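## Task

Open the drawer of cooler COLD and lift out the rear cooling block, the one farther from the handle. Set it on deck slot D2 so it lies flat within the slot's locators, with each of its 4 loose tubes back in the bore it started in. Then close the drawer completely; COLD's lamp stays on for as long as the drawer is open. The front block must still lie flat in its place with every tube in its bore, and plate P1 must stay on D1 as it is now. Nothing may count as placed if only the robot is holding it there at the end. Finally release everything and move the gripper away.

## Robot and tools

SETUP. A single six-joint arm with a parallel two-finger gripper and one fisheye camera, cam_wrist (504x504), mounted on the hand. Joint order everywhere (rows, result lists): waist, shoulder, elbow, forearm roll, wrist pitch, wrist roll. D1 is the deck slot beside COLD; D2 lies past D1. COLD is loose on the table: at the end it must be within about a finger's width of its start position, upright and barely rotated. Occasionally something briefly pulls on a held part or nudges a loose one.

FRAME. Scene frame: origin on the table surface under the arm base, +z up, +y to the left when facing along +x. The base may be slightly tilted. end_effector_position (metres) and end_effector_quat_wxyz describe the point between the closed finger pads; the readout can be off, more so at long reach. Fingers point along the gripper's +z and open along its y. Fingertips extend about 33 mm past that point when closed, 9 mm when fully open, and travel roughly 24 mm farther from the arm while closing, so keep clearance above surfaces.

execute_actions(actions). actions is a list of actions; each action is a table of up to 15 rows, one row per 1/30 s control step, and a shorter table repeats its final row until 15 steps (0.5 s) are filled. An empty list only returns state and images. Each row has 9 numbers in [-1, 1]: six joint offsets in the order above, then gripper position, force_limit, speed. The joint offsets are relative to the angles at the start of that action (not to the previous row); for the first action of a call, the baseline is the last reported angles. Scale: 1.0 equals 1.983 rad for waist and shoulder, 2.38 rad for elbow, 2.975 rad for forearm roll, wrist pitch and wrist roll. Stated joint ranges (rad): waist -3.491 to 3.491, shoulder -3.140 to 3.140, elbow -1.187 to 4.328, forearm roll -3.316 to 3.316, wrist pitch -3.140 to 3.140, wrist roll -3.927 to 3.927; true ends may differ by 0.010. An action asking a joint more than 0.010 rad beyond its range is refused; if the first action fails this or any action is malformed, the whole call does nothing. Requests past a real end are clipped and reported as "joint sent to its limit" (absence of that line proves nothing).

Gripper values are absolute settings, not offsets. position: +1 fully open (140 mm), pads touch near -0.8, -1 closes until blocked. force_limit: about 14 N at -1, 60 N at 0, 107 N at +1 (parts up to 40 mm wide). speed: about 30 mm/s at -1, 140 at 0, 250 at +1.

move(target, speed, blocking). target is one 9-number row; its joint offsets are measured from the "Joint positions" of the last result showing them, not from where the arm happens to be. Finger values are applied at the start. All joints progress proportionally, so the hand follows a curve; duration is clamped to 0.5-10 s. speed (rad/s, 0.01 to 2, default 0.5) is the peak rate of the joint with the largest travel. Moves ignore obstacles; the arm is stiff, so aiming even slightly beyond a firm contact can fault, and faster contacts hit harder. blocking=false returns after 0.5 s while the arm keeps going; poll with wait(0), and other motion calls are refused until the move is seen to end (or stop is called). The extra "move:" line gives the outcome (done, off_target, moving, held, fault), limits=held or limits=none, and the joint farthest from its target.

wait(seconds): 0 to 10; holds the last command and returns early if a running move ends. stop(): brakes a running move (needs room; fingers continue). zoom_image(camera="cam_wrist", region=[x0, y0, x1, y1]) in image pixels from the top-left, at most 504 by 504. finished_scene(scene): pass the current scene's number once the task is complete and stable; irreversible. Replying without a tool call ends all remaining scenes.

MOTION LIMITS. Target rate caps: 2.62 rad/s (waist, shoulder), 3.14 (elbow), 3.93 (wrist joints), reached after 0.5 s. Each target stays within 0.805 rad (waist, shoulder), 0.966 (elbow), 1.21 (wrist joints) of the measured angle, and targets that would shift the hand over 70 mm from its measured spot are pulled back; large motions may need several actions, and an unfinished motion may need re-commanding.

RESULT LINES. Joint positions, Joint velocities, Joint targets (rad, rad/s). object_status: 0 moving, 1 blocked while opening, 2 blocked while closing (a grasp), 3 reached target or pads met. To grasp, send -1 and confirm 2. To squeeze harder while at 2, raise force_limit and nudge position (e.g. -1 to -0.98). position_measured is in counts: 3 fully open, 230 pads touching. Flange force is the estimated external force on the gripper, including held weight, noisy during accelerations. "joint command not followed" means the clearance check altered targets (mounting blocks count as the arm). MOTOR HOT warns of heating; holding loads heats motors.

AVOID. Torque limits: 139 N m for waist, shoulder, elbow; 34.8 N m for the three wrist joints, held load included. Any external force of 150 N, or reaching a torque limit, stops the arm for 10 s and drops the rest of the call. Do not drop, slam or shove parts, tip the tubes out, disturb P1 or COLD, or let anything leave the table.

CAMERA. cam_wrist: fisheye, K=[[383.904, 0, 254.269], [0, 382.369, 253.708], [0, 0, 1]], D=[0.2, 0, 0, 0], theta_max_deg=48.248; its pose follows the reported joints, with small calibration errors.

Each tool is called after "Emit:" in YAML: its name, and indented under it one key for each argument.

## Session

Emit:
execute_actions:
  actions: []

Scene clock: 0.00 s.
end_effector_position=(+0.8663, +0.2497, +0.2527) position_measured=3 object_status=3 end_effector_quat_wxyz=(-0.026, +0.729, -0.682, -0.044)
Joint names: [waist, shoulder, elbow, forearm roll, wrist pitch, wrist roll]
Joint positions: [ 0.158  0.354  1.042 -0.291 -1.571 -0.244]
Joint velocities: [-0.     0.001  0.001  0.     0.     0.   ]
Flange force (N, the push that the arm receives, along the gripper's own x y z axes): no reading
Joint targets: [0.158 0.354 1.042 -0.291 -1.571 -0.244]

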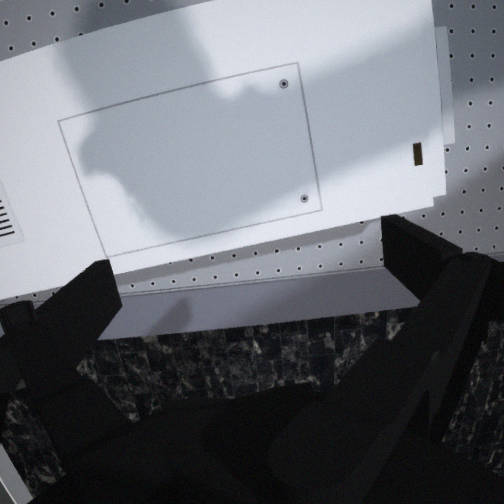

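Emit:
move:
  target: [-0.05,0,0,0,0,0,1,0,0]

Emit:
move:
  target: [0,-0.05,0,0,0,0,1,0,0]

Emit:
move:
  target: [0,0,0.03,0,0,0,1,0,0]

Emit:
move:
  target: [0,0,0,0.04,0,0,1,0,0]

Emit:
move:
  target: [0,0,0,0,0.04,0,1,0,0]

Emit:
move:
  target: [0,0,0,0,0,0.04,1,0,0]

Scene clock: 2.07 s.
end_effector_position=(+0.8830, +0.1830, +0.2694) position_measured=3 object_status=3 end_effector_quat_wxyz=(-0.019, +0.704, -0.710, -0.012)
Joint names: [waist, shoulder, elbow, forearm roll, wrist pitch, wrist roll]
Joint positions: [ 0.059  0.354  1.042 -0.291 -1.571 -0.244]
Joint velocities: [-0.001  0.001 -0.002 -0.     0.    -0.   ]
Flange force (N, the push that the arm receives, along the gripper's own x y z axes): no reading
Joint targets: [0.059 0.354 1.042 -0.291 -1.571 -0.244]
move: done; limits=none; farthest joint: the waist, 0.000 radians from its target (0.099 radians at the start)
camera_calibration (this result's frames):
cam_wrist: T_world_to_cam=[[-0.987993, 0.154486, 0.00195688, 0.84398], [0.147422, 0.938873, 0.311102, -0.375899], [0.0462236, 0.307655, -0.950375, 0.343934], [0, 0, 0, 1]] pos_world=[0.873364, 0.116726, 0.442158]

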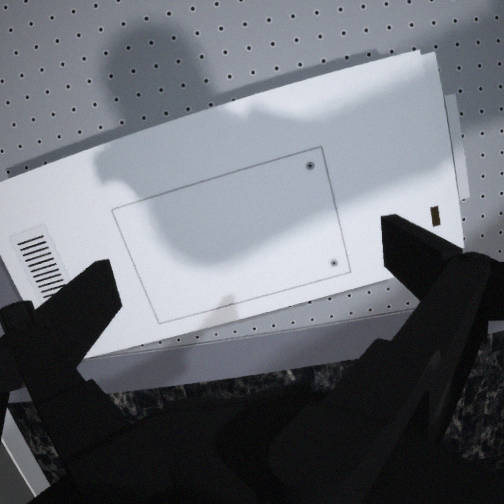

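Scene clock: 2.90 s.
end_effector_position=(+0.8898, +0.2045, +0.3456) position_measured=3 object_status=3 end_effector_quat_wxyz=(-0.060, +0.713, -0.699, +0.012)
Joint names: [waist, shoulder, elbow, forearm roll, wrist pitch, wrist roll]
Joint positions: [ 0.059  0.255  1.042 -0.291 -1.571 -0.244]
Joint velocities: [ 0.    -0.002  0.    -0.001 -0.    -0.   ]
Flange force (N, the push that the arm receives, along the gripper's own x y z axes): no reading
Joint targets: [0.059 0.255 1.042 -0.291 -1.571 -0.244]
move: done; limits=none; farthest joint: the shoulder, 0.001 radians from its target (0.100 radians at the start)
camera_calibration (this result's frames):
cam_wrist: T_world_to_cam=[[-0.987512, 0.131192, -0.0872265, 0.882314], [0.0938759, 0.93465, 0.342954, -0.383323], [0.126519, 0.330483, -0.935294, 0.328013], [0, 0, 0, 1]] pos_world=[0.865781, 0.134118, 0.515212]

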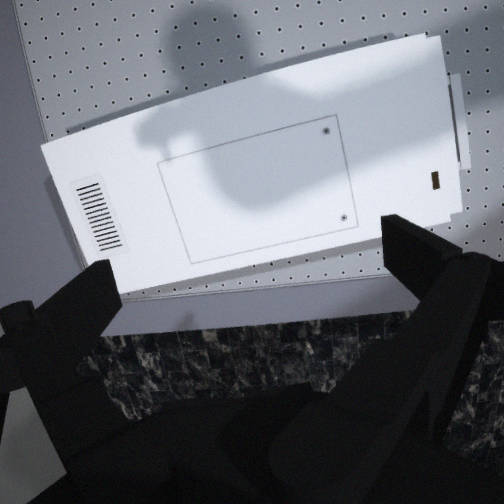

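Scene clock: 3.70 s.
end_effector_position=(+0.9092, +0.2179, +0.3790) position_measured=3 object_status=3 end_effector_quat_wxyz=(-0.089, +0.717, -0.690, +0.030)
Joint names: [waist, shoulder, elbow, forearm roll, wrist pitch, wrist roll]
Joint positions: [ 0.059  0.255  1.113 -0.291 -1.571 -0.244]
Joint velocities: [ 0.     0.001  0.002  0.    -0.    -0.   ]
Flange force (N, the push that the arm receives, along the gripper's own x y z axes): no reading
Joint targets: [0.059 0.255 1.113 -0.291 -1.571 -0.244]
move: done; limits=none; farthest joint: the elbow, 0.001 radians from its target (0.072 radians at the start)
camera_calibration (this result's frames):
cam_wrist: T_world_to_cam=[[-0.981657, 0.115681, -0.151551, 0.925062], [0.0536466, 0.930371, 0.362674, -0.379032], [0.182953, 0.347891, -0.919511, 0.291329], [0, 0, 0, 1]] pos_world=[0.875128, 0.144277, 0.54554]

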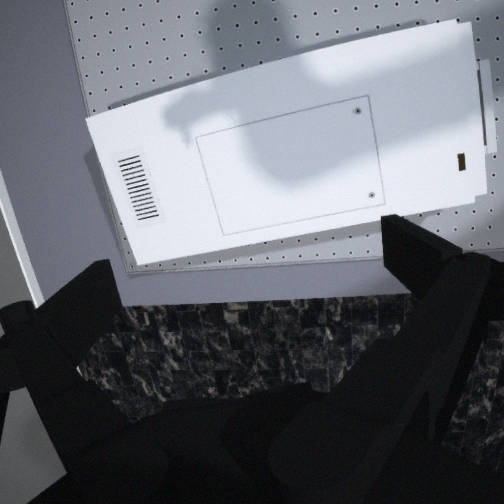

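Scene clock: 4.57 s.
end_effector_position=(+0.9178, +0.1767, +0.3951) position_measured=3 object_status=3 end_effector_quat_wxyz=(-0.059, +0.713, -0.694, +0.082)
Joint names: [waist, shoulder, elbow, forearm roll, wrist pitch, wrist roll]
Joint positions: [ 0.059  0.255  1.113 -0.172 -1.571 -0.244]
Joint velocities: [ 0.    -0.001 -0.001  0.001 -0.    -0.   ]
Flange force (N, the push that the arm receives, along the gripper's own x y z axes): no reading
Joint targets: [0.059 0.255 1.113 -0.172 -1.571 -0.244]
move: done; limits=none; farthest joint: the waist, 0.000 radians from its target (0.000 radians at the start)
camera_calibration (this result's frames):
cam_wrist: T_world_to_cam=[[-0.973492, 0.117566, -0.196193, 0.950595], [0.0644191, 0.963991, 0.258014, -0.321481], [0.219462, 0.238536, -0.946011, 0.315218], [0, 0, 0, 1]] pos_world=[0.876928, 0.122956, 0.567647]

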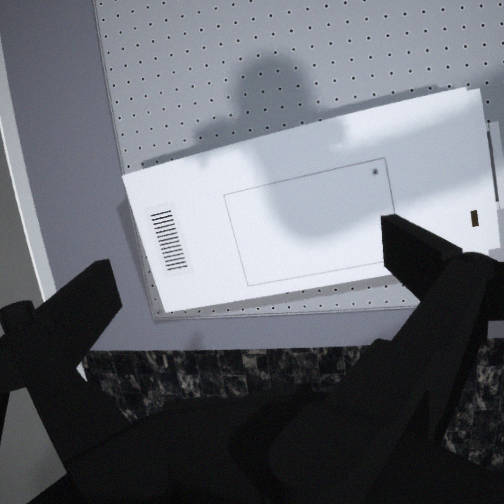

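Scene clock: 5.43 s.
end_effector_position=(+0.9573, +0.1882, +0.4054) position_measured=3 object_status=3 end_effector_quat_wxyz=(-0.110, +0.710, -0.687, +0.111)
Joint names: [waist, shoulder, elbow, forearm roll, wrist pitch, wrist roll]
Joint positions: [ 0.059  0.255  1.113 -0.172 -1.452 -0.244]
Joint velocities: [ 0.    -0.    -0.001 -0.     0.001  0.   ]
Flange force (N, the push that the arm receives, along the gripper's own x y z axes): no reading
Joint targets: [0.059 0.255 1.113 -0.172 -1.452 -0.244]
move: done; limits=none; farthest joint: the waist, 0.000 radians from its target (0.000 radians at the start)
camera_calibration (this result's frames):
cam_wrist: T_world_to_cam=[[-0.946036, 0.11604, -0.302574, 1.00682], [0.0236297, 0.955907, 0.292718, -0.311257], [0.323199, 0.269772, -0.907064, 0.192532], [0, 0, 0, 1]] pos_world=[0.897613, 0.128763, 0.570385]

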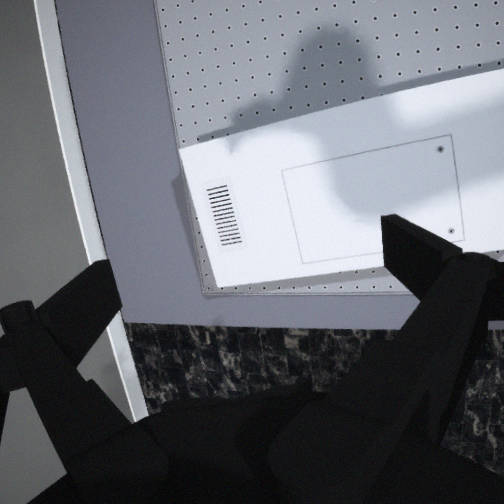

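Scene clock: 6.30 s.
end_effector_position=(+0.9573, +0.1882, +0.4054) position_measured=3 object_status=3 end_effector_quat_wxyz=(-0.104, +0.749, -0.644, +0.118)
Joint names: [waist, shoulder, elbow, forearm roll, wrist pitch, wrist roll]
Joint positions: [ 0.059  0.255  1.113 -0.172 -1.452 -0.125]
Joint velocities: [-0.     0.     0.001  0.     0.     0.001]
Flange force (N, the push that the arm receives, along the gripper's own x y z axes): no reading
Joint targets: [0.059 0.255 1.113 -0.172 -1.452 -0.125]
move: done; limits=none; farthest joint: the waist, 0.000 radians from its target (0.000 radians at the start)
camera_calibration (this result's frames):
cam_wrist: T_world_to_cam=[[-0.952317, -0.00263574, -0.305099, 1.03619], [-0.0851144, 0.962561, 0.257355, -0.194075], [0.292998, 0.271052, -0.916888, 0.225184], [0, 0, 0, 1]] pos_world=[0.904285, 0.128503, 0.572555]

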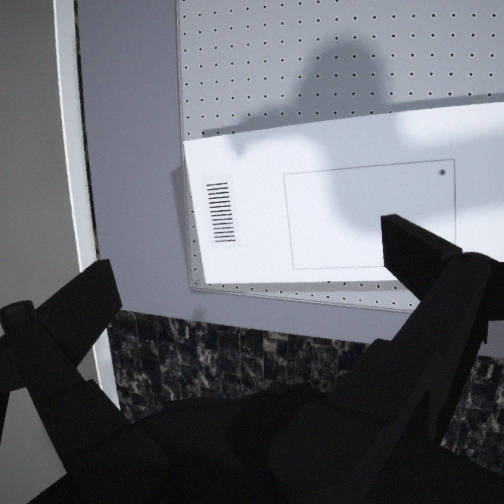

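Emit:
move:
  target: [-0.103,-0.356,-0.548,-0.075,0.0706,0,1,0,0]
  speed: 1.0

Scene clock: 14.90 s.
end_effector_position=(+0.5567, +0.0523, +0.2959) position_measured=3 object_status=3 end_effector_quat_wxyz=(+0.000, -0.633, +0.774, +0.000)
Joint names: [waist, shoulder, elbow, forearm roll, wrist pitch, wrist roll]
Joint positions: [-0.145 -0.451 -0.191 -0.395 -1.242 -0.125]
Joint velocities: [-0.    -0.001 -0.003 -0.     0.     0.   ]
Flange force (N, the push that the arm receives, along the gripper's own x y z axes): [4.6 3.2 -4.0]
Joint targets: [-0.145 -0.451 -0.191 -0.395 -1.242 -0.125]
move: done; limits=none; farthest joint: the waist, 0.000 radians from its target (0.204 radians at the start)
camera_calibration (this result's frames):
cam_wrist: T_world_to_cam=[[-0.940097, 0.34087, 0.00495261, 0.504437], [0.329631, 0.905203, 0.268237, -0.300331], [0.0869506, 0.253801, -0.96334, 0.40836], [0, 0, 0, 1]] pos_world=[0.537711, -0.00372909, 0.471451]

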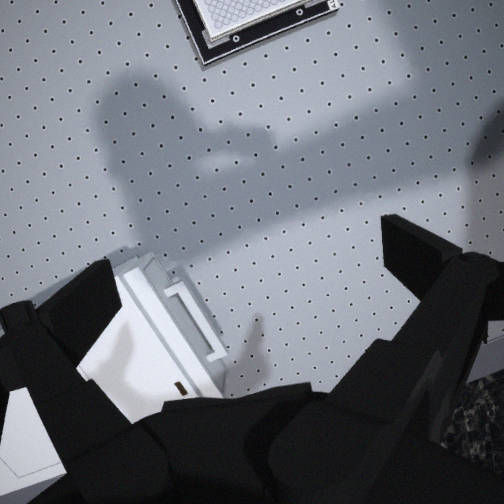

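Emit:
move:
  target: [0.2022,0.119,0.0437,0.0827,0.0787,-0.0145,-0.1,0,0]
  speed: 0.8

Scene clock: 19.53 s.
end_effector_position=(+0.6473, +0.1607, +0.1891) position_measured=141 object_status=3 end_effector_quat_wxyz=(+0.000, +0.754, -0.657, -0.000)
Joint names: [waist, shoulder, elbow, forearm roll, wrist pitch, wrist roll]
Joint positions: [ 0.256 -0.215 -0.087 -0.149 -1.008 -0.168]
Joint velocities: [0.001 0.001 0.001 0.001 0.    0.001]
Flange force (N, the push that the arm receives, along the gripper's own x y z axes): [0.7 0.5 -3.4]
Joint targets: [0.256 -0.215 -0.087 -0.149 -1.008 -0.168]
move: done; limits=none; farthest joint: the waist, 0.000 radians from its target (0.401 radians at the start)
camera_calibration (this result's frames):
cam_wrist: T_world_to_cam=[[-0.999941, 0.0097025, 0.00487013, 0.645087], [0.0106519, 0.963476, 0.267581, -0.202447], [-0.00209605, 0.267617, -0.963523, 0.325571], [0, 0, 0, 1]] pos_world=[0.647888, 0.101665, 0.364725]

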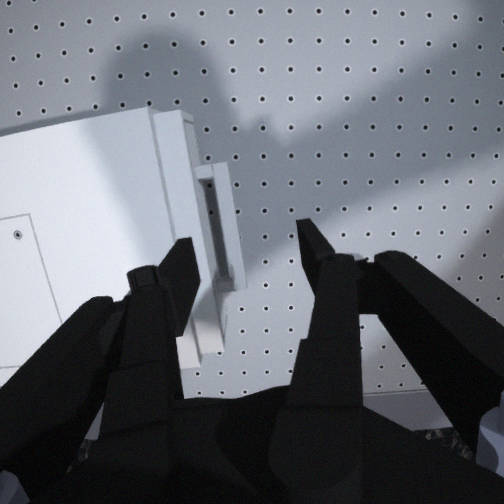

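Emit:
move:
  target: [0,0,0,0,0,-0.5277,1,0,0.5]
  speed: 1.5

Emit:
move:
  target: [0.0179,0.1222,0.0021,0.0003,0.0807,0,1,0,0]
  speed: 0.2

Scene clock: 22.87 s.
end_effector_position=(+0.6473, +0.1607, +0.1891) position_measured=3 object_status=3 end_effector_quat_wxyz=(-0.000, -0.070, +0.998, +0.000)
Joint names: [waist, shoulder, elbow, forearm roll, wrist pitch, wrist roll]
Joint positions: [ 0.256 -0.215 -0.087 -0.149 -1.008 -1.738]
Joint velocities: [ 0.    -0.001 -0.003 -0.001 -0.    -0.   ]
Flange force (N, the push that the arm receives, along the gripper's own x y z axes): [-0.2 0.3 -3.9]
Joint targets: [0.256 -0.215 -0.087 -0.149 -1.008 -1.738]
move: done; limits=none; farthest joint: the waist, 0.000 radians from its target (0.000 radians at the start)
camera_calibration (this result's frames):
cam_wrist: T_world_to_cam=[[0.00872361, 0.999951, 0.00466916, -0.166864], [0.963561, -0.00965434, 0.267316, -0.662799], [0.267348, 0.00216706, -0.963598, 0.193805], [0, 0, 0, 1]] pos_world=[0.588289, 0.160037, 0.364706]

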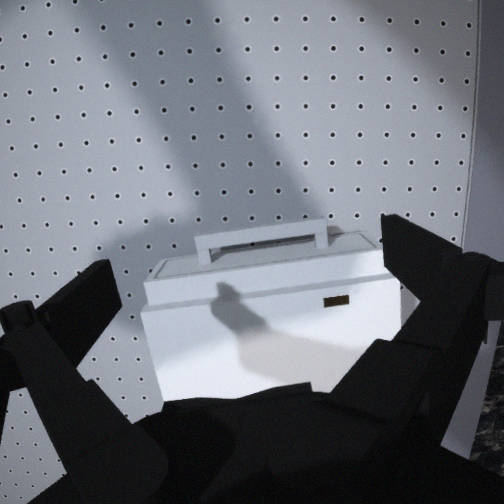

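Scene clock: 24.50 s.
end_effector_position=(+0.6637, +0.1656, +0.0536) position_measured=3 object_status=3 end_effector_quat_wxyz=(+0.000, -0.070, +0.998, -0.000)
Joint names: [waist, shoulder, elbow, forearm roll, wrist pitch, wrist roll]
Joint positions: [ 0.291  0.028 -0.082 -0.148 -0.768 -1.738]
Joint velocities: [ 0.     0.002 -0.001 -0.001  0.001  0.001]
Flange force (N, the push that the arm receives, along the gripper's own x y z axes): [1.5 -2.1 -5.4]
Joint targets: [0.291 0.028 -0.082 -0.148 -0.768 -1.738]
move: done; limits=none; farthest joint: the waist, 0.000 radians from its target (0.036 radians at the start)
camera_calibration (this result's frames):
cam_wrist: T_world_to_cam=[[0.00837493, 0.999956, 0.00427039, -0.171001], [0.96349, -0.00921227, 0.267587, -0.642393], [0.267614, 0.00187346, -0.963524, 0.0587425], [0, 0, 0, 1]] pos_world=[0.604651, 0.164966, 0.229226]

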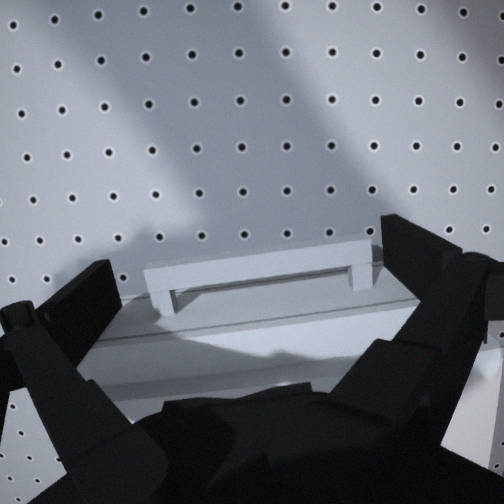

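Emit:
move:
  target: [0.0066,0,0,0.004,0,-0.006,1,0,0]
  speed: 0.1

Emit:
move:
  target: [0,0,0,0,0,0,-1,-0.3,-0.3]

Scene clock: 28.47 s.
end_effector_position=(+0.6630, +0.1713, +0.0530) position_measured=3 object_status=3 end_effector_quat_wxyz=(-0.001, -0.070, +0.998, -0.000)
Joint names: [waist, shoulder, elbow, forearm roll, wrist pitch, wrist roll]
Joint positions: [ 0.304  0.028 -0.082 -0.137 -0.768 -1.756]
Joint velocities: [ 0.001  0.001 -0.001  0.001 -0.    -0.001]
Flange force (N, the push that the arm receives, along the gripper's own x y z axes): [1.8 -0.3 -3.8]
Joint targets: [0.304 0.028 -0.082 -0.137 -0.768 -1.756]
move: done; limits=none; farthest joint: the forearm roll, 0.001 radians from its target (0.012 radians at the start)
camera_calibration (this result's frames):
cam_wrist: T_world_to_cam=[[0.00770975, 0.999964, 0.00365832, -0.176239], [0.963971, -0.00840494, 0.265875, -0.641898], [0.265896, 0.00147668, -0.964, 0.0595412], [0, 0, 0, 1]] pos_world=[0.604298, 0.17075, 0.228707]

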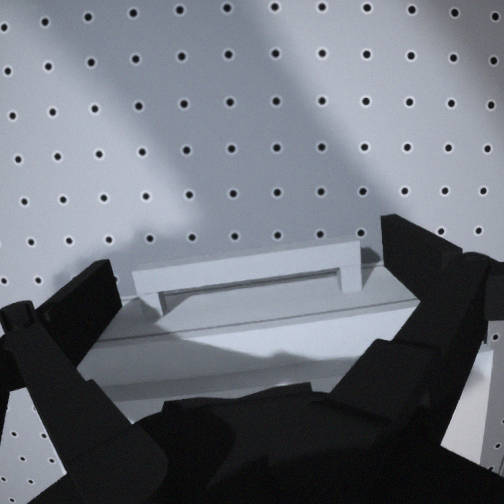

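Scene clock: 29.03 s.
end_effector_position=(+0.6630, +0.1712, +0.0530) position_measured=61 object_status=2 end_effector_quat_wxyz=(-0.001, -0.070, +0.998, -0.001)
Joint names: [waist, shoulder, elbow, forearm roll, wrist pitch, wrist roll]
Joint positions: [ 0.304  0.028 -0.082 -0.136 -0.768 -1.756]
Joint velocities: [ 0.     0.     0.002 -0.     0.001  0.   ]
Flange force (N, the push that the arm receives, along the gripper's own x y z axes): [7.5 -6.0 -31.0]
Joint targets: [0.304 0.028 -0.082 -0.137 -0.768 -1.756]
move: done; limits=none; farthest joint: the forearm roll, 0.001 radians from its target (0.000 radians at the start)
camera_calibration (this result's frames):
cam_wrist: T_world_to_cam=[[0.0075815, 0.999965, 0.00347849, -0.176089], [0.963983, -0.00823343, 0.265837, -0.641945], [0.265856, 0.00133776, -0.964012, 0.0596107], [0, 0, 0, 1]] pos_world=[0.604311, 0.170718, 0.228731]

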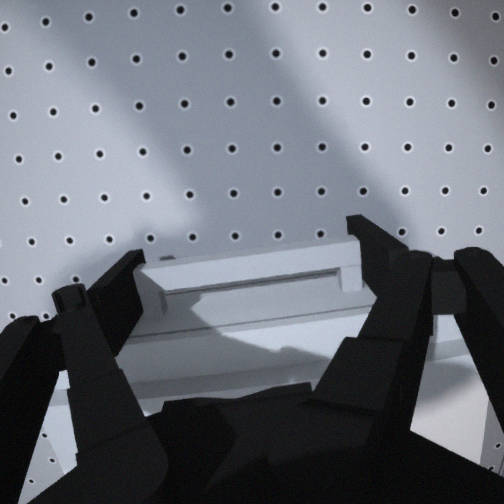

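Emit:
move:
  target: [0.0179,-0.0473,-0.0702,0.0077,0.0267,-0.0128,-1,-0.3,-0.3]
  speed: 0.08

Scene clock: 32.83 s.
end_effector_position=(+0.6136, +0.1643, +0.0551) position_measured=62 object_status=2 end_effector_quat_wxyz=(+0.000, -0.070, +0.998, +0.000)
Joint names: [waist, shoulder, elbow, forearm roll, wrist pitch, wrist roll]
Joint positions: [ 0.34  -0.066 -0.249 -0.113 -0.689 -1.794]
Joint velocities: [ 0.001  0.     0.     0.     0.    -0.   ]
Flange force (N, the push that the arm receives, along the gripper's own x y z axes): [0.0 2.8 26.1]
Joint targets: [0.340 -0.066 -0.249 -0.113 -0.689 -1.794]
move: done; limits=none; farthest joint: the waist, 0.000 radians from its target (0.035 radians at the start)
camera_calibration (this result's frames):
cam_wrist: T_world_to_cam=[[0.00757781, 0.99996, 0.00476251, -0.1689], [0.963433, -0.00857651, 0.26781, -0.594663], [0.26784, 0.00255895, -0.96346, 0.0732687], [0, 0, 0, 1]] pos_world=[0.554574, 0.163605, 0.230653]

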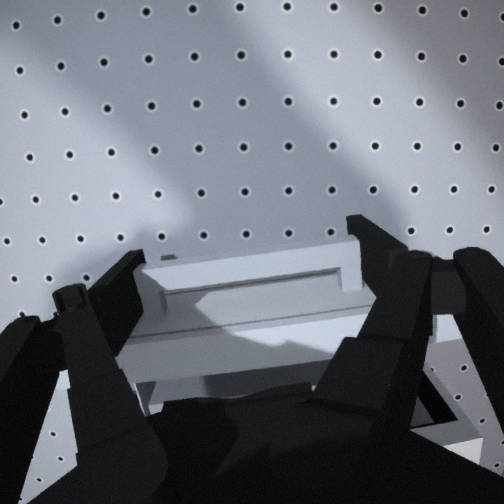

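Emit:
move:
  target: [0.0226,-0.0431,-0.068,0.0128,0.027,-0.0204,-1,-0.3,-0.3]
  speed: 0.1

Emit:
move:
  target: [0.028,-0.0447,-0.0683,0.0207,0.0257,-0.0311,-1,-0.3,-0.3]
  speed: 0.1

Scene clock: 36.60 s.
end_effector_position=(+0.5641, +0.1574, +0.0539) position_measured=62 object_status=2 end_effector_quat_wxyz=(+0.000, -0.070, +0.998, +0.000)
Joint names: [waist, shoulder, elbow, forearm roll, wrist pitch, wrist roll]
Joint positions: [ 0.385 -0.152 -0.411 -0.075 -0.609 -1.854]
Joint velocities: [ 0.001 -0.001 -0.     0.     0.001 -0.   ]
Flange force (N, the push that the arm receives, along the gripper's own x y z axes): [0.3 8.3 20.5]
Joint targets: [0.385 -0.152 -0.411 -0.075 -0.609 -1.854]
move: done; limits=none; farthest joint: the waist, 0.000 radians from its target (0.045 radians at the start)
camera_calibration (this result's frames):
cam_wrist: T_world_to_cam=[[0.00814912, 0.999955, 0.00487141, -0.161925], [0.963382, -0.00915655, 0.267978, -0.546581], [0.26801, 0.00250924, -0.963413, 0.0853736], [0, 0, 0, 1]] pos_world=[0.505005, 0.156699, 0.229511]

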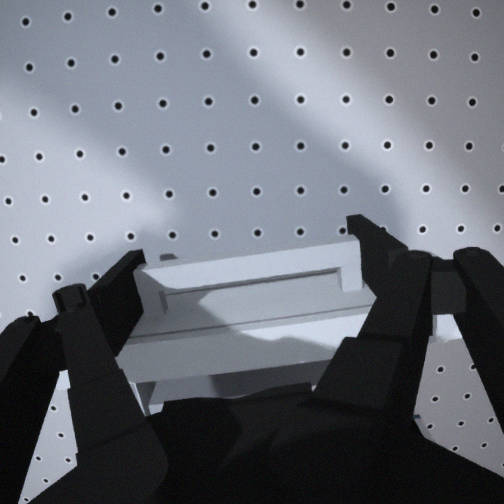

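Scene clock: 38.60 s.
end_effector_position=(+0.5149, +0.1506, +0.0540) position_measured=62 object_status=2 end_effector_quat_wxyz=(+0.000, -0.070, +0.998, +0.000)
Joint names: [waist, shoulder, elbow, forearm roll, wrist pitch, wrist roll]
Joint positions: [ 0.44  -0.24  -0.573 -0.014 -0.532 -1.947]
Joint velocities: [ 0.    -0.    -0.001  0.001  0.    -0.001]
Flange force (N, the push that the arm receives, along the gripper's own x y z axes): [-1.2 5.7 24.1]
Joint targets: [0.440 -0.240 -0.573 -0.014 -0.532 -1.947]
move: done; limits=none; farthest joint: the shoulder, 0.001 radians from its target (0.089 radians at the start)
camera_calibration (this result's frames):
cam_wrist: T_world_to_cam=[[0.00835183, 0.999953, 0.00489557, -0.154803], [0.963319, -0.00935889, 0.268197, -0.499167], [0.26823, 0.00247605, -0.963352, 0.098569], [0, 0, 0, 1]] pos_world=[0.45571, 0.14988, 0.22959]

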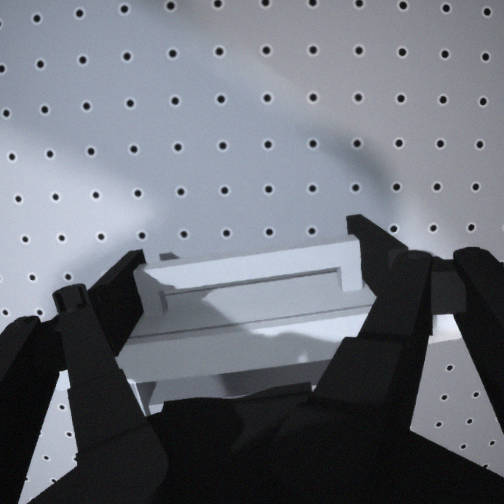

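Emit:
move:
  target: [0,0,0,0,0,0,1,0,0.5]

Emit:
move:
  target: [0.0103,-0.0141,-0.0214,0.0099,0.0076,-0.0141,1,0,0]

Emit:
move:
  target: [-0.0249,-0.1243,0.0706,-0.016,-0.1397,0.024,1,0,0]

Emit:
move:
  target: [-0.0782,0.151,0.155,-0.0393,-0.0279,0.0602,1,0,0]

Scene clock: 40.87 s.
end_effector_position=(+0.5148, +0.1506, +0.0540) position_measured=3 object_status=3 end_effector_quat_wxyz=(+0.000, -0.070, +0.998, +0.000)
Joint names: [waist, shoulder, elbow, forearm roll, wrist pitch, wrist roll]
Joint positions: [ 0.44  -0.24  -0.573 -0.014 -0.532 -1.947]
Joint velocities: [ 0.  0.  0. -0.  0.  0.]
Flange force (N, the push that the arm receives, along the gripper's own x y z axes): [-0.2 -2.7 -2.7]
Joint targets: [0.440 -0.240 -0.573 -0.014 -0.532 -1.947]
move: done; limits=none; farthest joint: the waist, 0.000 radians from its target (0.000 radians at the start)
camera_calibration (this result's frames):
cam_wrist: T_world_to_cam=[[0.00827176, 0.999954, 0.00486737, -0.154745], [0.963313, -0.00927425, 0.268222, -0.499172], [0.268254, 0.00247013, -0.963345, 0.0985601], [0, 0, 0, 1]] pos_world=[0.4557, 0.149865, 0.229589]

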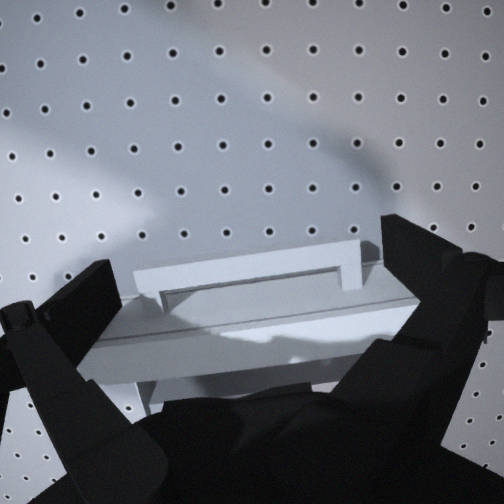

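Scene clock: 41.67 s.
end_effector_position=(+0.5002, +0.1485, +0.0543) position_measured=3 object_status=3 end_effector_quat_wxyz=(+0.001, -0.069, +0.998, -0.001)
Joint names: [waist, shoulder, elbow, forearm roll, wrist pitch, wrist roll]
Joint positions: [ 0.46  -0.268 -0.624  0.016 -0.509 -1.989]
Joint velocities: [ 0.    -0.    -0.     0.001  0.    -0.001]
Flange force (N, the push that the arm receives, along the gripper's own x y z axes): no reading
Joint targets: [0.461 -0.268 -0.624 0.016 -0.509 -1.989]
move: done; limits=none; farthest joint: the waist, 0.000 radians from its target (0.020 radians at the start)
camera_calibration (this result's frames):
cam_wrist: T_world_to_cam=[[0.00910482, 0.999952, 0.00350451, -0.152881], [0.963192, -0.0097116, 0.268641, -0.485075], [0.268662, 0.000929588, -0.963234, 0.102752], [0, 0, 0, 1]] pos_world=[0.441006, 0.148068, 0.229821]

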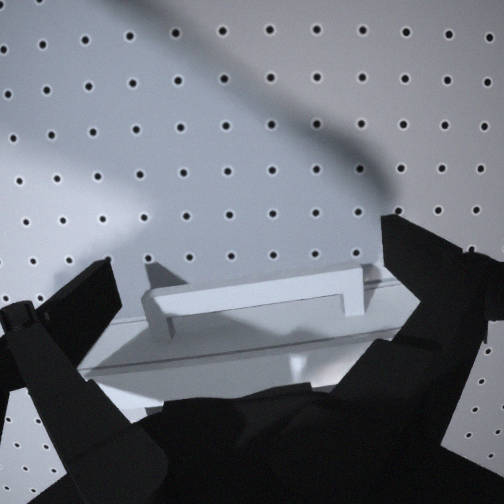

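Scene clock: 43.00 s.
end_effector_position=(+0.5301, +0.1531, +0.2016) position_measured=3 object_status=3 end_effector_quat_wxyz=(+0.000, -0.070, +0.998, -0.000)
Joint names: [waist, shoulder, elbow, forearm roll, wrist pitch, wrist roll]
Joint positions: [ 0.411 -0.515 -0.456 -0.032 -0.925 -1.917]
Joint velocities: [-0.    -0.001  0.002 -0.    -0.001  0.001]
Flange force (N, the push that the arm receives, along the gripper's own x y z axes): [-2.1 -5.5 -1.4]
Joint targets: [0.411 -0.515 -0.456 -0.032 -0.925 -1.917]
move: done; limits=none; farthest joint: the waist, 0.000 radians from its target (0.050 radians at the start)
camera_calibration (this result's frames):
cam_wrist: T_world_to_cam=[[0.00823765, 0.999957, 0.00420553, -0.157927], [0.963489, -0.00906265, 0.267593, -0.553396], [0.26762, 0.00184764, -0.963523, 0.237083], [0, 0, 0, 1]] pos_world=[0.471044, 0.152467, 0.377184]

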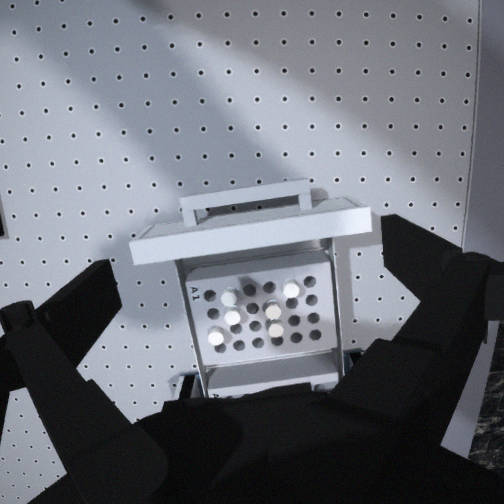

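Scene clock: 44.27 s.
end_effector_position=(+0.6473, +0.1607, +0.1893) position_measured=3 object_status=3 end_effector_quat_wxyz=(+0.000, -0.070, +0.998, -0.000)
Joint names: [waist, shoulder, elbow, forearm roll, wrist pitch, wrist roll]
Joint positions: [ 0.256 -0.215 -0.088 -0.149 -1.008 -1.738]
Joint velocities: [-0.     0.001  0.003 -0.001 -0.     0.001]
Flange force (N, the push that the arm receives, along the gripper's own x y z axes): [6.7 0.2 -3.4]
Joint targets: [0.256 -0.215 -0.087 -0.149 -1.008 -1.738]
move: done; limits=none; farthest joint: the waist, 0.000 radians from its target (0.155 radians at the start)
camera_calibration (this result's frames):
cam_wrist: T_world_to_cam=[[0.00867899, 0.999952, 0.00452612, -0.166828], [0.963462, -0.00957386, 0.267674, -0.662878], [0.267704, 0.00203761, -0.963499, 0.193727], [0, 0, 0, 1]] pos_world=[0.588244, 0.160079, 0.364846]

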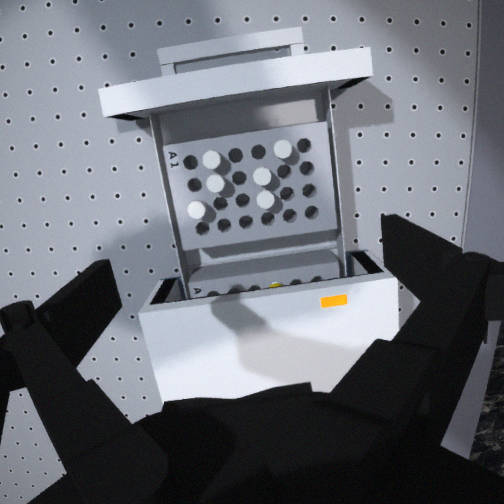

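Emit:
move:
  target: [0.0782,-0.151,-0.155,0.0393,0.0279,-0.0602,1,0,0]
  speed: 0.8

Emit:
move:
  target: [0.0249,0.1243,-0.0706,0.016,0.1397,-0.024,1,0,0]

Emit:
move:
  target: [-0.0103,0.0141,0.0214,-0.0099,-0.0076,0.0141,1,0,0]
  speed: 0.2

Emit:
move:
  target: [0,0,0,0,0,0,-1,-0.6,-0.3]

Emit:
move:
  target: [0.0344,-0.0468,-0.0715,0.0331,0.0253,-0.047,-1,-0.6,-0.3]
  speed: 0.08

Scene clock: 47.30 s.
end_effector_position=(+0.5301, +0.1531, +0.2016) position_measured=3 object_status=3 end_effector_quat_wxyz=(+0.000, -0.070, +0.998, -0.000)
Joint names: [waist, shoulder, elbow, forearm roll, wrist pitch, wrist roll]
Joint positions: [ 0.411 -0.514 -0.456 -0.032 -0.925 -1.917]
Joint velocities: [ 0.001 -0.001 -0.003  0.001  0.    -0.001]
Flange force (N, the push that the arm receives, along the gripper's own x y z axes): [-1.2 -5.5 -5.0]
Joint targets: [0.411 -0.515 -0.456 -0.032 -0.925 -1.917]
move: done; limits=none; farthest joint: the elbow, 0.001 radians from its target (0.369 radians at the start)
camera_calibration (this result's frames):
cam_wrist: T_world_to_cam=[[0.00823733, 0.999957, 0.00420402, -0.157931], [0.963488, -0.00906194, 0.267597, -0.553408], [0.267624, 0.00184624, -0.963522, 0.237078], [0, 0, 0, 1]] pos_world=[0.471055, 0.152471, 0.377184]

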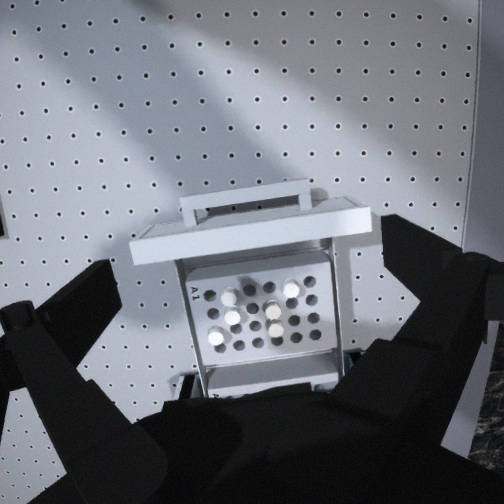

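Scene clock: 48.63 s.
end_effector_position=(+0.5002, +0.1485, +0.0543) position_measured=3 object_status=3 end_effector_quat_wxyz=(+0.001, -0.069, +0.998, -0.001)
Joint names: [waist, shoulder, elbow, forearm roll, wrist pitch, wrist roll]
Joint positions: [ 0.46  -0.268 -0.624  0.016 -0.509 -1.989]
Joint velocities: [ 0.     0.001 -0.002 -0.001  0.001  0.   ]
Flange force (N, the push that the arm receives, along the gripper's own x y z axes): no reading
Joint targets: [0.460 -0.268 -0.624 0.016 -0.509 -1.989]
move: done; limits=none; farthest joint: the shoulder, 0.001 radians from its target (0.247 radians at the start)
camera_calibration (this result's frames):
cam_wrist: T_world_to_cam=[[0.00910571, 0.999952, 0.00350126, -0.152884], [0.963191, -0.00971159, 0.268642, -0.485084], [0.268663, 0.00092621, -0.963234, 0.102745], [0, 0, 0, 1]] pos_world=[0.441017, 0.148071, 0.229816]

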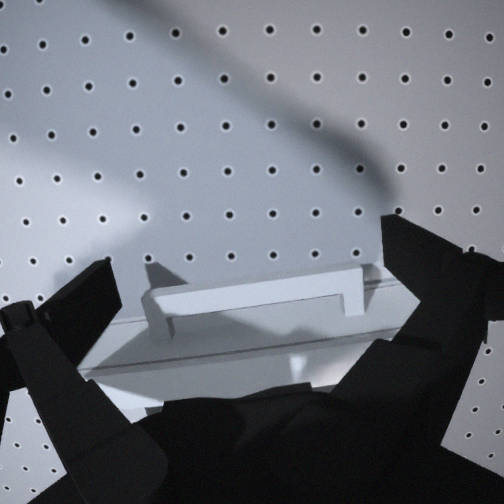

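Scene clock: 49.43 s.
end_effector_position=(+0.5149, +0.1506, +0.0540) position_measured=3 object_status=3 end_effector_quat_wxyz=(+0.000, -0.070, +0.998, +0.000)
Joint names: [waist, shoulder, elbow, forearm roll, wrist pitch, wrist roll]
Joint positions: [ 0.44  -0.24  -0.573 -0.014 -0.532 -1.947]
Joint velocities: [-0.001  0.001  0.002 -0.    -0.001  0.001]
Flange force (N, the push that the arm receives, along the gripper's own x y z axes): [4.7 3.2 -4.7]
Joint targets: [0.440 -0.240 -0.573 -0.014 -0.532 -1.947]
move: done; limits=none; farthest joint: the waist, 0.001 radians from its target (0.021 radians at the start)
camera_calibration (this result's frames):
cam_wrist: T_world_to_cam=[[0.0082723, 0.999954, 0.00486263, -0.154746], [0.963313, -0.0092735, 0.268221, -0.499173], [0.268254, 0.00246542, -0.963345, 0.0985556], [0, 0, 0, 1]] pos_world=[0.455702, 0.149867, 0.229584]

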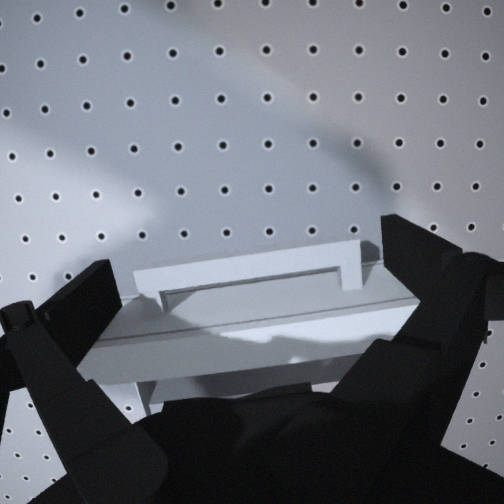

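Scene clock: 50.00 s.
end_effector_position=(+0.5149, +0.1506, +0.0540) position_measured=60 object_status=2 end_effector_quat_wxyz=(+0.000, -0.070, +0.998, +0.000)
Joint names: [waist, shoulder, elbow, forearm roll, wrist pitch, wrist roll]
Joint positions: [ 0.44  -0.24  -0.573 -0.014 -0.532 -1.947]
Joint velocities: [ 0.    -0.001  0.002 -0.    -0.    -0.   ]
Flange force (N, the push that the arm receives, along the gripper's own x y z axes): [-1.6 0.0 -18.1]
Joint targets: [0.440 -0.240 -0.573 -0.014 -0.532 -1.947]
move: done; limits=none; farthest joint: the waist, 0.000 radians from its target (0.000 radians at the start)
camera_calibration (this result's frames):
cam_wrist: T_world_to_cam=[[0.00828188, 0.999954, 0.00488031, -0.154766], [0.963308, -0.00928751, 0.268238, -0.4992], [0.268271, 0.00247972, -0.96334, 0.0985447], [0, 0, 0, 1]] pos_world=[0.455728, 0.149878, 0.229592]

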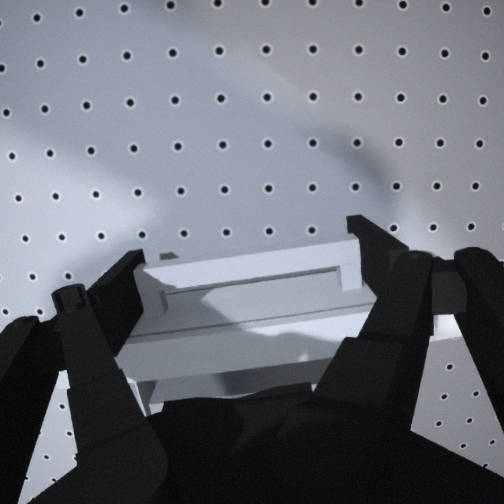

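Scene clock: 52.47 s.
end_effector_position=(+0.4654, +0.1435, +0.0540) position_measured=61 object_status=2 end_effector_quat_wxyz=(+0.000, -0.070, +0.998, +0.000)
Joint names: [waist, shoulder, elbow, forearm roll, wrist pitch, wrist roll]
Joint positions: [ 0.508 -0.333 -0.743  0.085 -0.457 -2.087]
Joint velocities: [ 0.    -0.    -0.001  0.001  0.001 -0.001]
Flange force (N, the push that the arm receives, along the gripper's own x y z axes): no reading
Joint targets: [0.508 -0.333 -0.744 0.085 -0.457 -2.087]
move: done; limits=none; farthest joint: the waist, 0.000 radians from its target (0.068 radians at the start)
camera_calibration (this result's frames):
cam_wrist: T_world_to_cam=[[0.00822497, 0.999954, 0.00486805, -0.147238], [0.963268, -0.00922977, 0.268383, -0.451638], [0.268416, 0.0024818, -0.9633, 0.111735], [0, 0, 0, 1]] pos_world=[0.406268, 0.142786, 0.229563]

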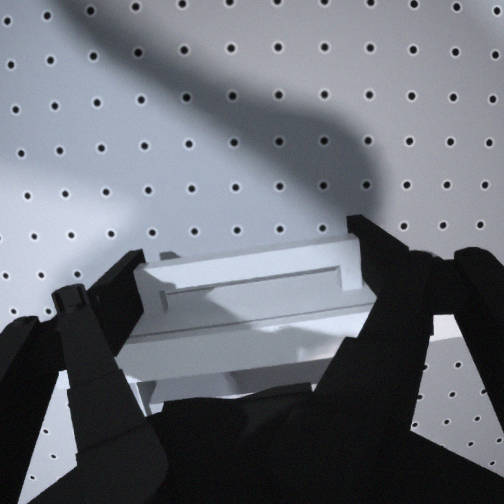

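Emit:
move:
  target: [0.0194,-0.0248,-0.0375,0.0227,0.0118,-0.0309,-1,-0.6,-0.3]
  speed: 0.07

Emit:
move:
  target: [0.0083,-0.0102,-0.0154,0.0107,0.0046,-0.0145,-1,-0.6,-0.3]
  speed: 0.05

Emit:
move:
  target: [0,0,0,0,0,0,1,0,0.5]

Emit:
move:
  target: [0.0128,-0.0158,-0.0235,0.018,0.0067,-0.0238,1,0,0]
  speed: 0.3

Scene clock: 56.80 s.
end_effector_position=(+0.4405, +0.1397, +0.0540) position_measured=61 object_status=2 end_effector_quat_wxyz=(+0.000, -0.070, +0.998, -0.000)
Joint names: [waist, shoulder, elbow, forearm roll, wrist pitch, wrist roll]
Joint positions: [ 0.547 -0.382 -0.833  0.152 -0.422 -2.178]
Joint velocities: [ 0.001  0.    -0.002 -0.001  0.    -0.001]
Flange force (N, the push that the arm receives, along the gripper's own x y z axes): no reading
Joint targets: [0.547 -0.382 -0.833 0.152 -0.422 -2.179]
move: done; limits=none; farthest joint: the waist, 0.000 radians from its target (0.038 radians at the start)
camera_calibration (this result's frames):
cam_wrist: T_world_to_cam=[[0.00772954, 0.999959, 0.00463198, -0.143016], [0.963414, -0.0086879, 0.267876, -0.427735], [0.267905, 0.00239196, -0.963442, 0.118694], [0, 0, 0, 1]] pos_world=[0.381393, 0.13901, 0.229597]

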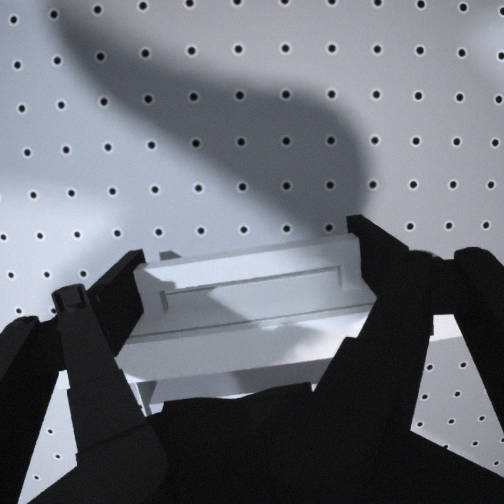

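Scene clock: 57.97 s.
end_effector_position=(+0.4305, +0.1384, +0.0540) position_measured=61 object_status=2 end_effector_quat_wxyz=(+0.000, -0.070, +0.998, -0.000)
Joint names: [waist, shoulder, elbow, forearm roll, wrist pitch, wrist roll]
Joint positions: [ 0.563 -0.402 -0.869  0.184 -0.408 -2.222]
Joint velocities: [ 0.001 -0.    -0.002 -0.     0.    -0.002]
Flange force (N, the push that the arm receives, along the gripper's own x y z axes): no reading
Joint targets: [0.563 -0.402 -0.869 0.184 -0.408 -2.222]
move: done; limits=none; farthest joint: the waist, 0.000 radians from its target (0.017 radians at the start)
camera_calibration (this result's frames):
cam_wrist: T_world_to_cam=[[0.00808669, 0.999957, 0.00463427, -0.141753], [0.963431, -0.00903244, 0.267805, -0.418125], [0.267835, 0.00229914, -0.963462, 0.121365], [0, 0, 0, 1]] pos_world=[0.371475, 0.137691, 0.229563]

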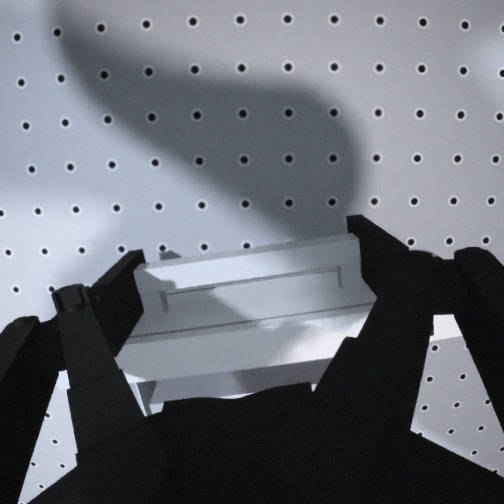

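Scene clock: 58.47 s.
end_effector_position=(+0.4306, +0.1383, +0.0540) position_measured=3 object_status=3 end_effector_quat_wxyz=(+0.000, -0.070, +0.998, -0.000)
Joint names: [waist, shoulder, elbow, forearm roll, wrist pitch, wrist roll]
Joint positions: [ 0.563 -0.402 -0.869  0.184 -0.408 -2.222]
Joint velocities: [-0.     0.001 -0.     0.    -0.     0.001]
Flange force (N, the push that the arm receives, along the gripper's own x y z axes): no reading
Joint targets: [0.563 -0.402 -0.869 0.184 -0.408 -2.222]
move: done; limits=none; farthest joint: the waist, 0.000 radians from its target (0.000 radians at the start)
camera_calibration (this result's frames):
cam_wrist: T_world_to_cam=[[0.00809029, 0.999957, 0.00459837, -0.141726], [0.963426, -0.00902633, 0.267821, -0.418129], [0.267851, 0.00226345, -0.963458, 0.121367], [0, 0, 0, 1]] pos_world=[0.371475, 0.137671, 0.229567]

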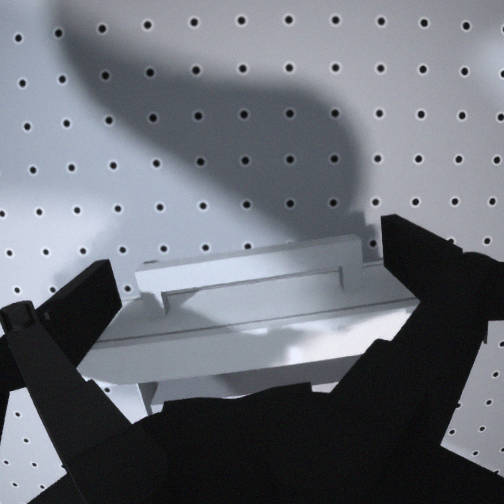

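Scene clock: 59.30 s.
end_effector_position=(+0.4159, +0.1366, +0.0540) position_measured=3 object_status=3 end_effector_quat_wxyz=(+0.000, -0.070, +0.998, +0.000)
Joint names: [waist, shoulder, elbow, forearm roll, wrist pitch, wrist roll]
Joint positions: [ 0.588 -0.434 -0.925  0.237 -0.388 -2.292]
Joint velocities: [ 0.001 -0.001 -0.002  0.001  0.    -0.001]
Flange force (N, the push that the arm receives, along the gripper's own x y z axes): no reading
Joint targets: [0.588 -0.434 -0.925 0.237 -0.388 -2.292]
move: done; limits=none; farthest joint: the wrist roll, 0.001 radians from its target (0.071 radians at the start)
camera_calibration (this result's frames):
cam_wrist: T_world_to_cam=[[0.00821048, 0.999954, 0.00486625, -0.1399], [0.963269, -0.00921533, 0.26838, -0.403997], [0.268413, 0.00248398, -0.963301, 0.125055], [0, 0, 0, 1]] pos_world=[0.35674, 0.13586, 0.229571]

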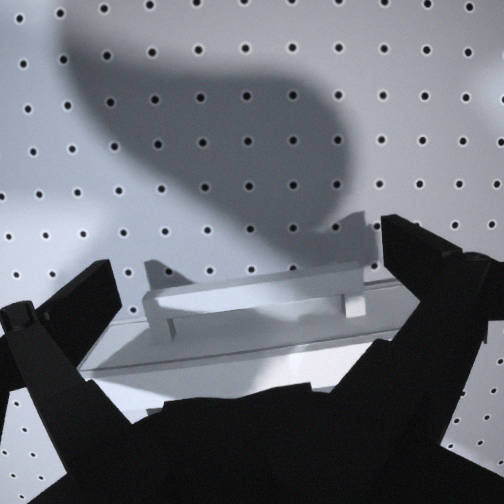

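Emit:
move:
  target: [0.0197,-0.1483,0.0443,-0.0255,-0.1345,0.0259,1,0,0]

Emit:
move:
  target: [-0.1089,0.1074,0.1528,-0.0649,-0.046,0.1002,1,0,0]

Emit:
move:
  target: [-0.0782,0.151,0.155,-0.0393,-0.0279,0.0602,1,0,0]
  speed: 0.8

Scene clock: 61.63 s.
end_effector_position=(+0.4299, +0.1404, +0.1619) position_measured=3 object_status=3 end_effector_quat_wxyz=(+0.000, -0.070, +0.998, -0.000)
Joint names: [waist, shoulder, elbow, forearm roll, wrist pitch, wrist roll]
Joint positions: [ 0.628 -0.728 -0.82   0.162 -0.788 -2.215]
Joint velocities: [-0.    -0.001  0.001 -0.001 -0.001 -0.   ]
Flange force (N, the push that the arm receives, along the gripper's own x y z axes): no reading
Joint targets: [0.628 -0.728 -0.820 0.162 -0.788 -2.215]
move: done; limits=none; farthest joint: the shoulder, 0.001 radians from its target (0.295 radians at the start)
camera_calibration (this result's frames):
cam_wrist: T_world_to_cam=[[0.00695526, 0.999967, 0.00428679, -0.143701], [0.963458, -0.00784913, 0.267746, -0.446536], [0.26777, 0.0022679, -0.96348, 0.225517], [0, 0, 0, 1]] pos_world=[0.370831, 0.13968, 0.337455]

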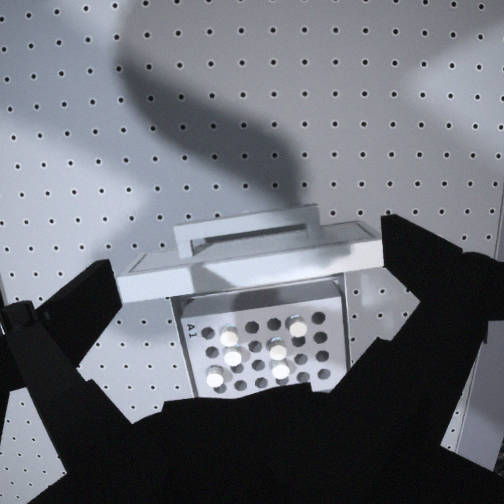

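Scene clock: 62.87 s.
end_effector_position=(+0.5302, +0.1532, +0.2017) position_measured=3 object_status=3 end_effector_quat_wxyz=(+0.000, -0.070, +0.998, -0.000)
Joint names: [waist, shoulder, elbow, forearm roll, wrist pitch, wrist roll]
Joint positions: [ 0.412 -0.515 -0.456 -0.031 -0.925 -1.917]
Joint velocities: [-0.     0.002  0.002  0.    -0.     0.001]
Flange force (N, the push that the arm receives, along the gripper's own x y z axes): [3.5 1.3 -3.2]
Joint targets: [0.412 -0.515 -0.456 -0.031 -0.925 -1.917]
move: done; limits=none; farthest joint: the waist, 0.000 radians from its target (0.215 radians at the start)
camera_calibration (this result's frames):
cam_wrist: T_world_to_cam=[[0.0073742, 0.999964, 0.00425318, -0.157654], [0.963425, -0.00824401, 0.267852, -0.553727], [0.267878, 0.00212242, -0.963451, 0.236984], [0, 0, 0, 1]] pos_world=[0.471154, 0.152581, 0.37731]

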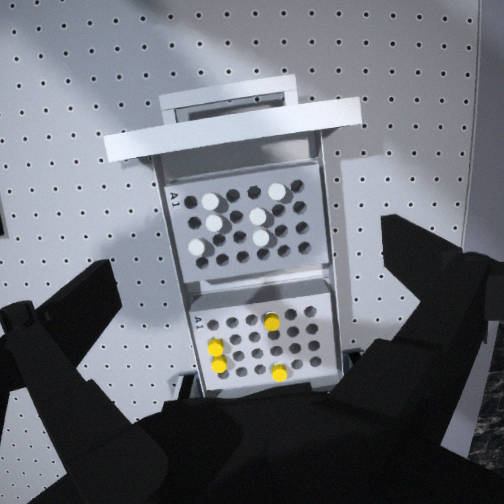

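Scene clock: 63.90 s.
end_effector_position=(+0.6474, +0.1609, +0.1894) position_measured=3 object_status=3 end_effector_quat_wxyz=(+0.000, -0.070, +0.998, -0.000)
Joint names: [waist, shoulder, elbow, forearm roll, wrist pitch, wrist roll]
Joint positions: [ 0.257 -0.215 -0.087 -0.148 -1.008 -1.738]
Joint velocities: [-0.     0.002  0.003 -0.001 -0.     0.001]
Flange force (N, the push that the arm receives, along the gripper's own x y z axes): [5.4 -1.5 -4.8]
Joint targets: [0.256 -0.215 -0.087 -0.148 -1.008 -1.738]
move: done; limits=none; farthest joint: the waist, 0.000 radians from its target (0.155 radians at the start)
camera_calibration (this result's frames):
cam_wrist: T_world_to_cam=[[0.00781165, 0.999959, 0.00450241, -0.166458], [0.96341, -0.00873233, 0.267891, -0.663176], [0.267919, 0.002245, -0.963439, 0.193656], [0, 0, 0, 1]] pos_world=[0.588326, 0.160226, 0.364984]

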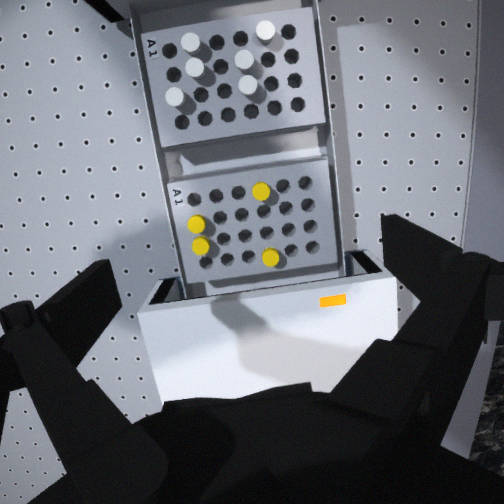

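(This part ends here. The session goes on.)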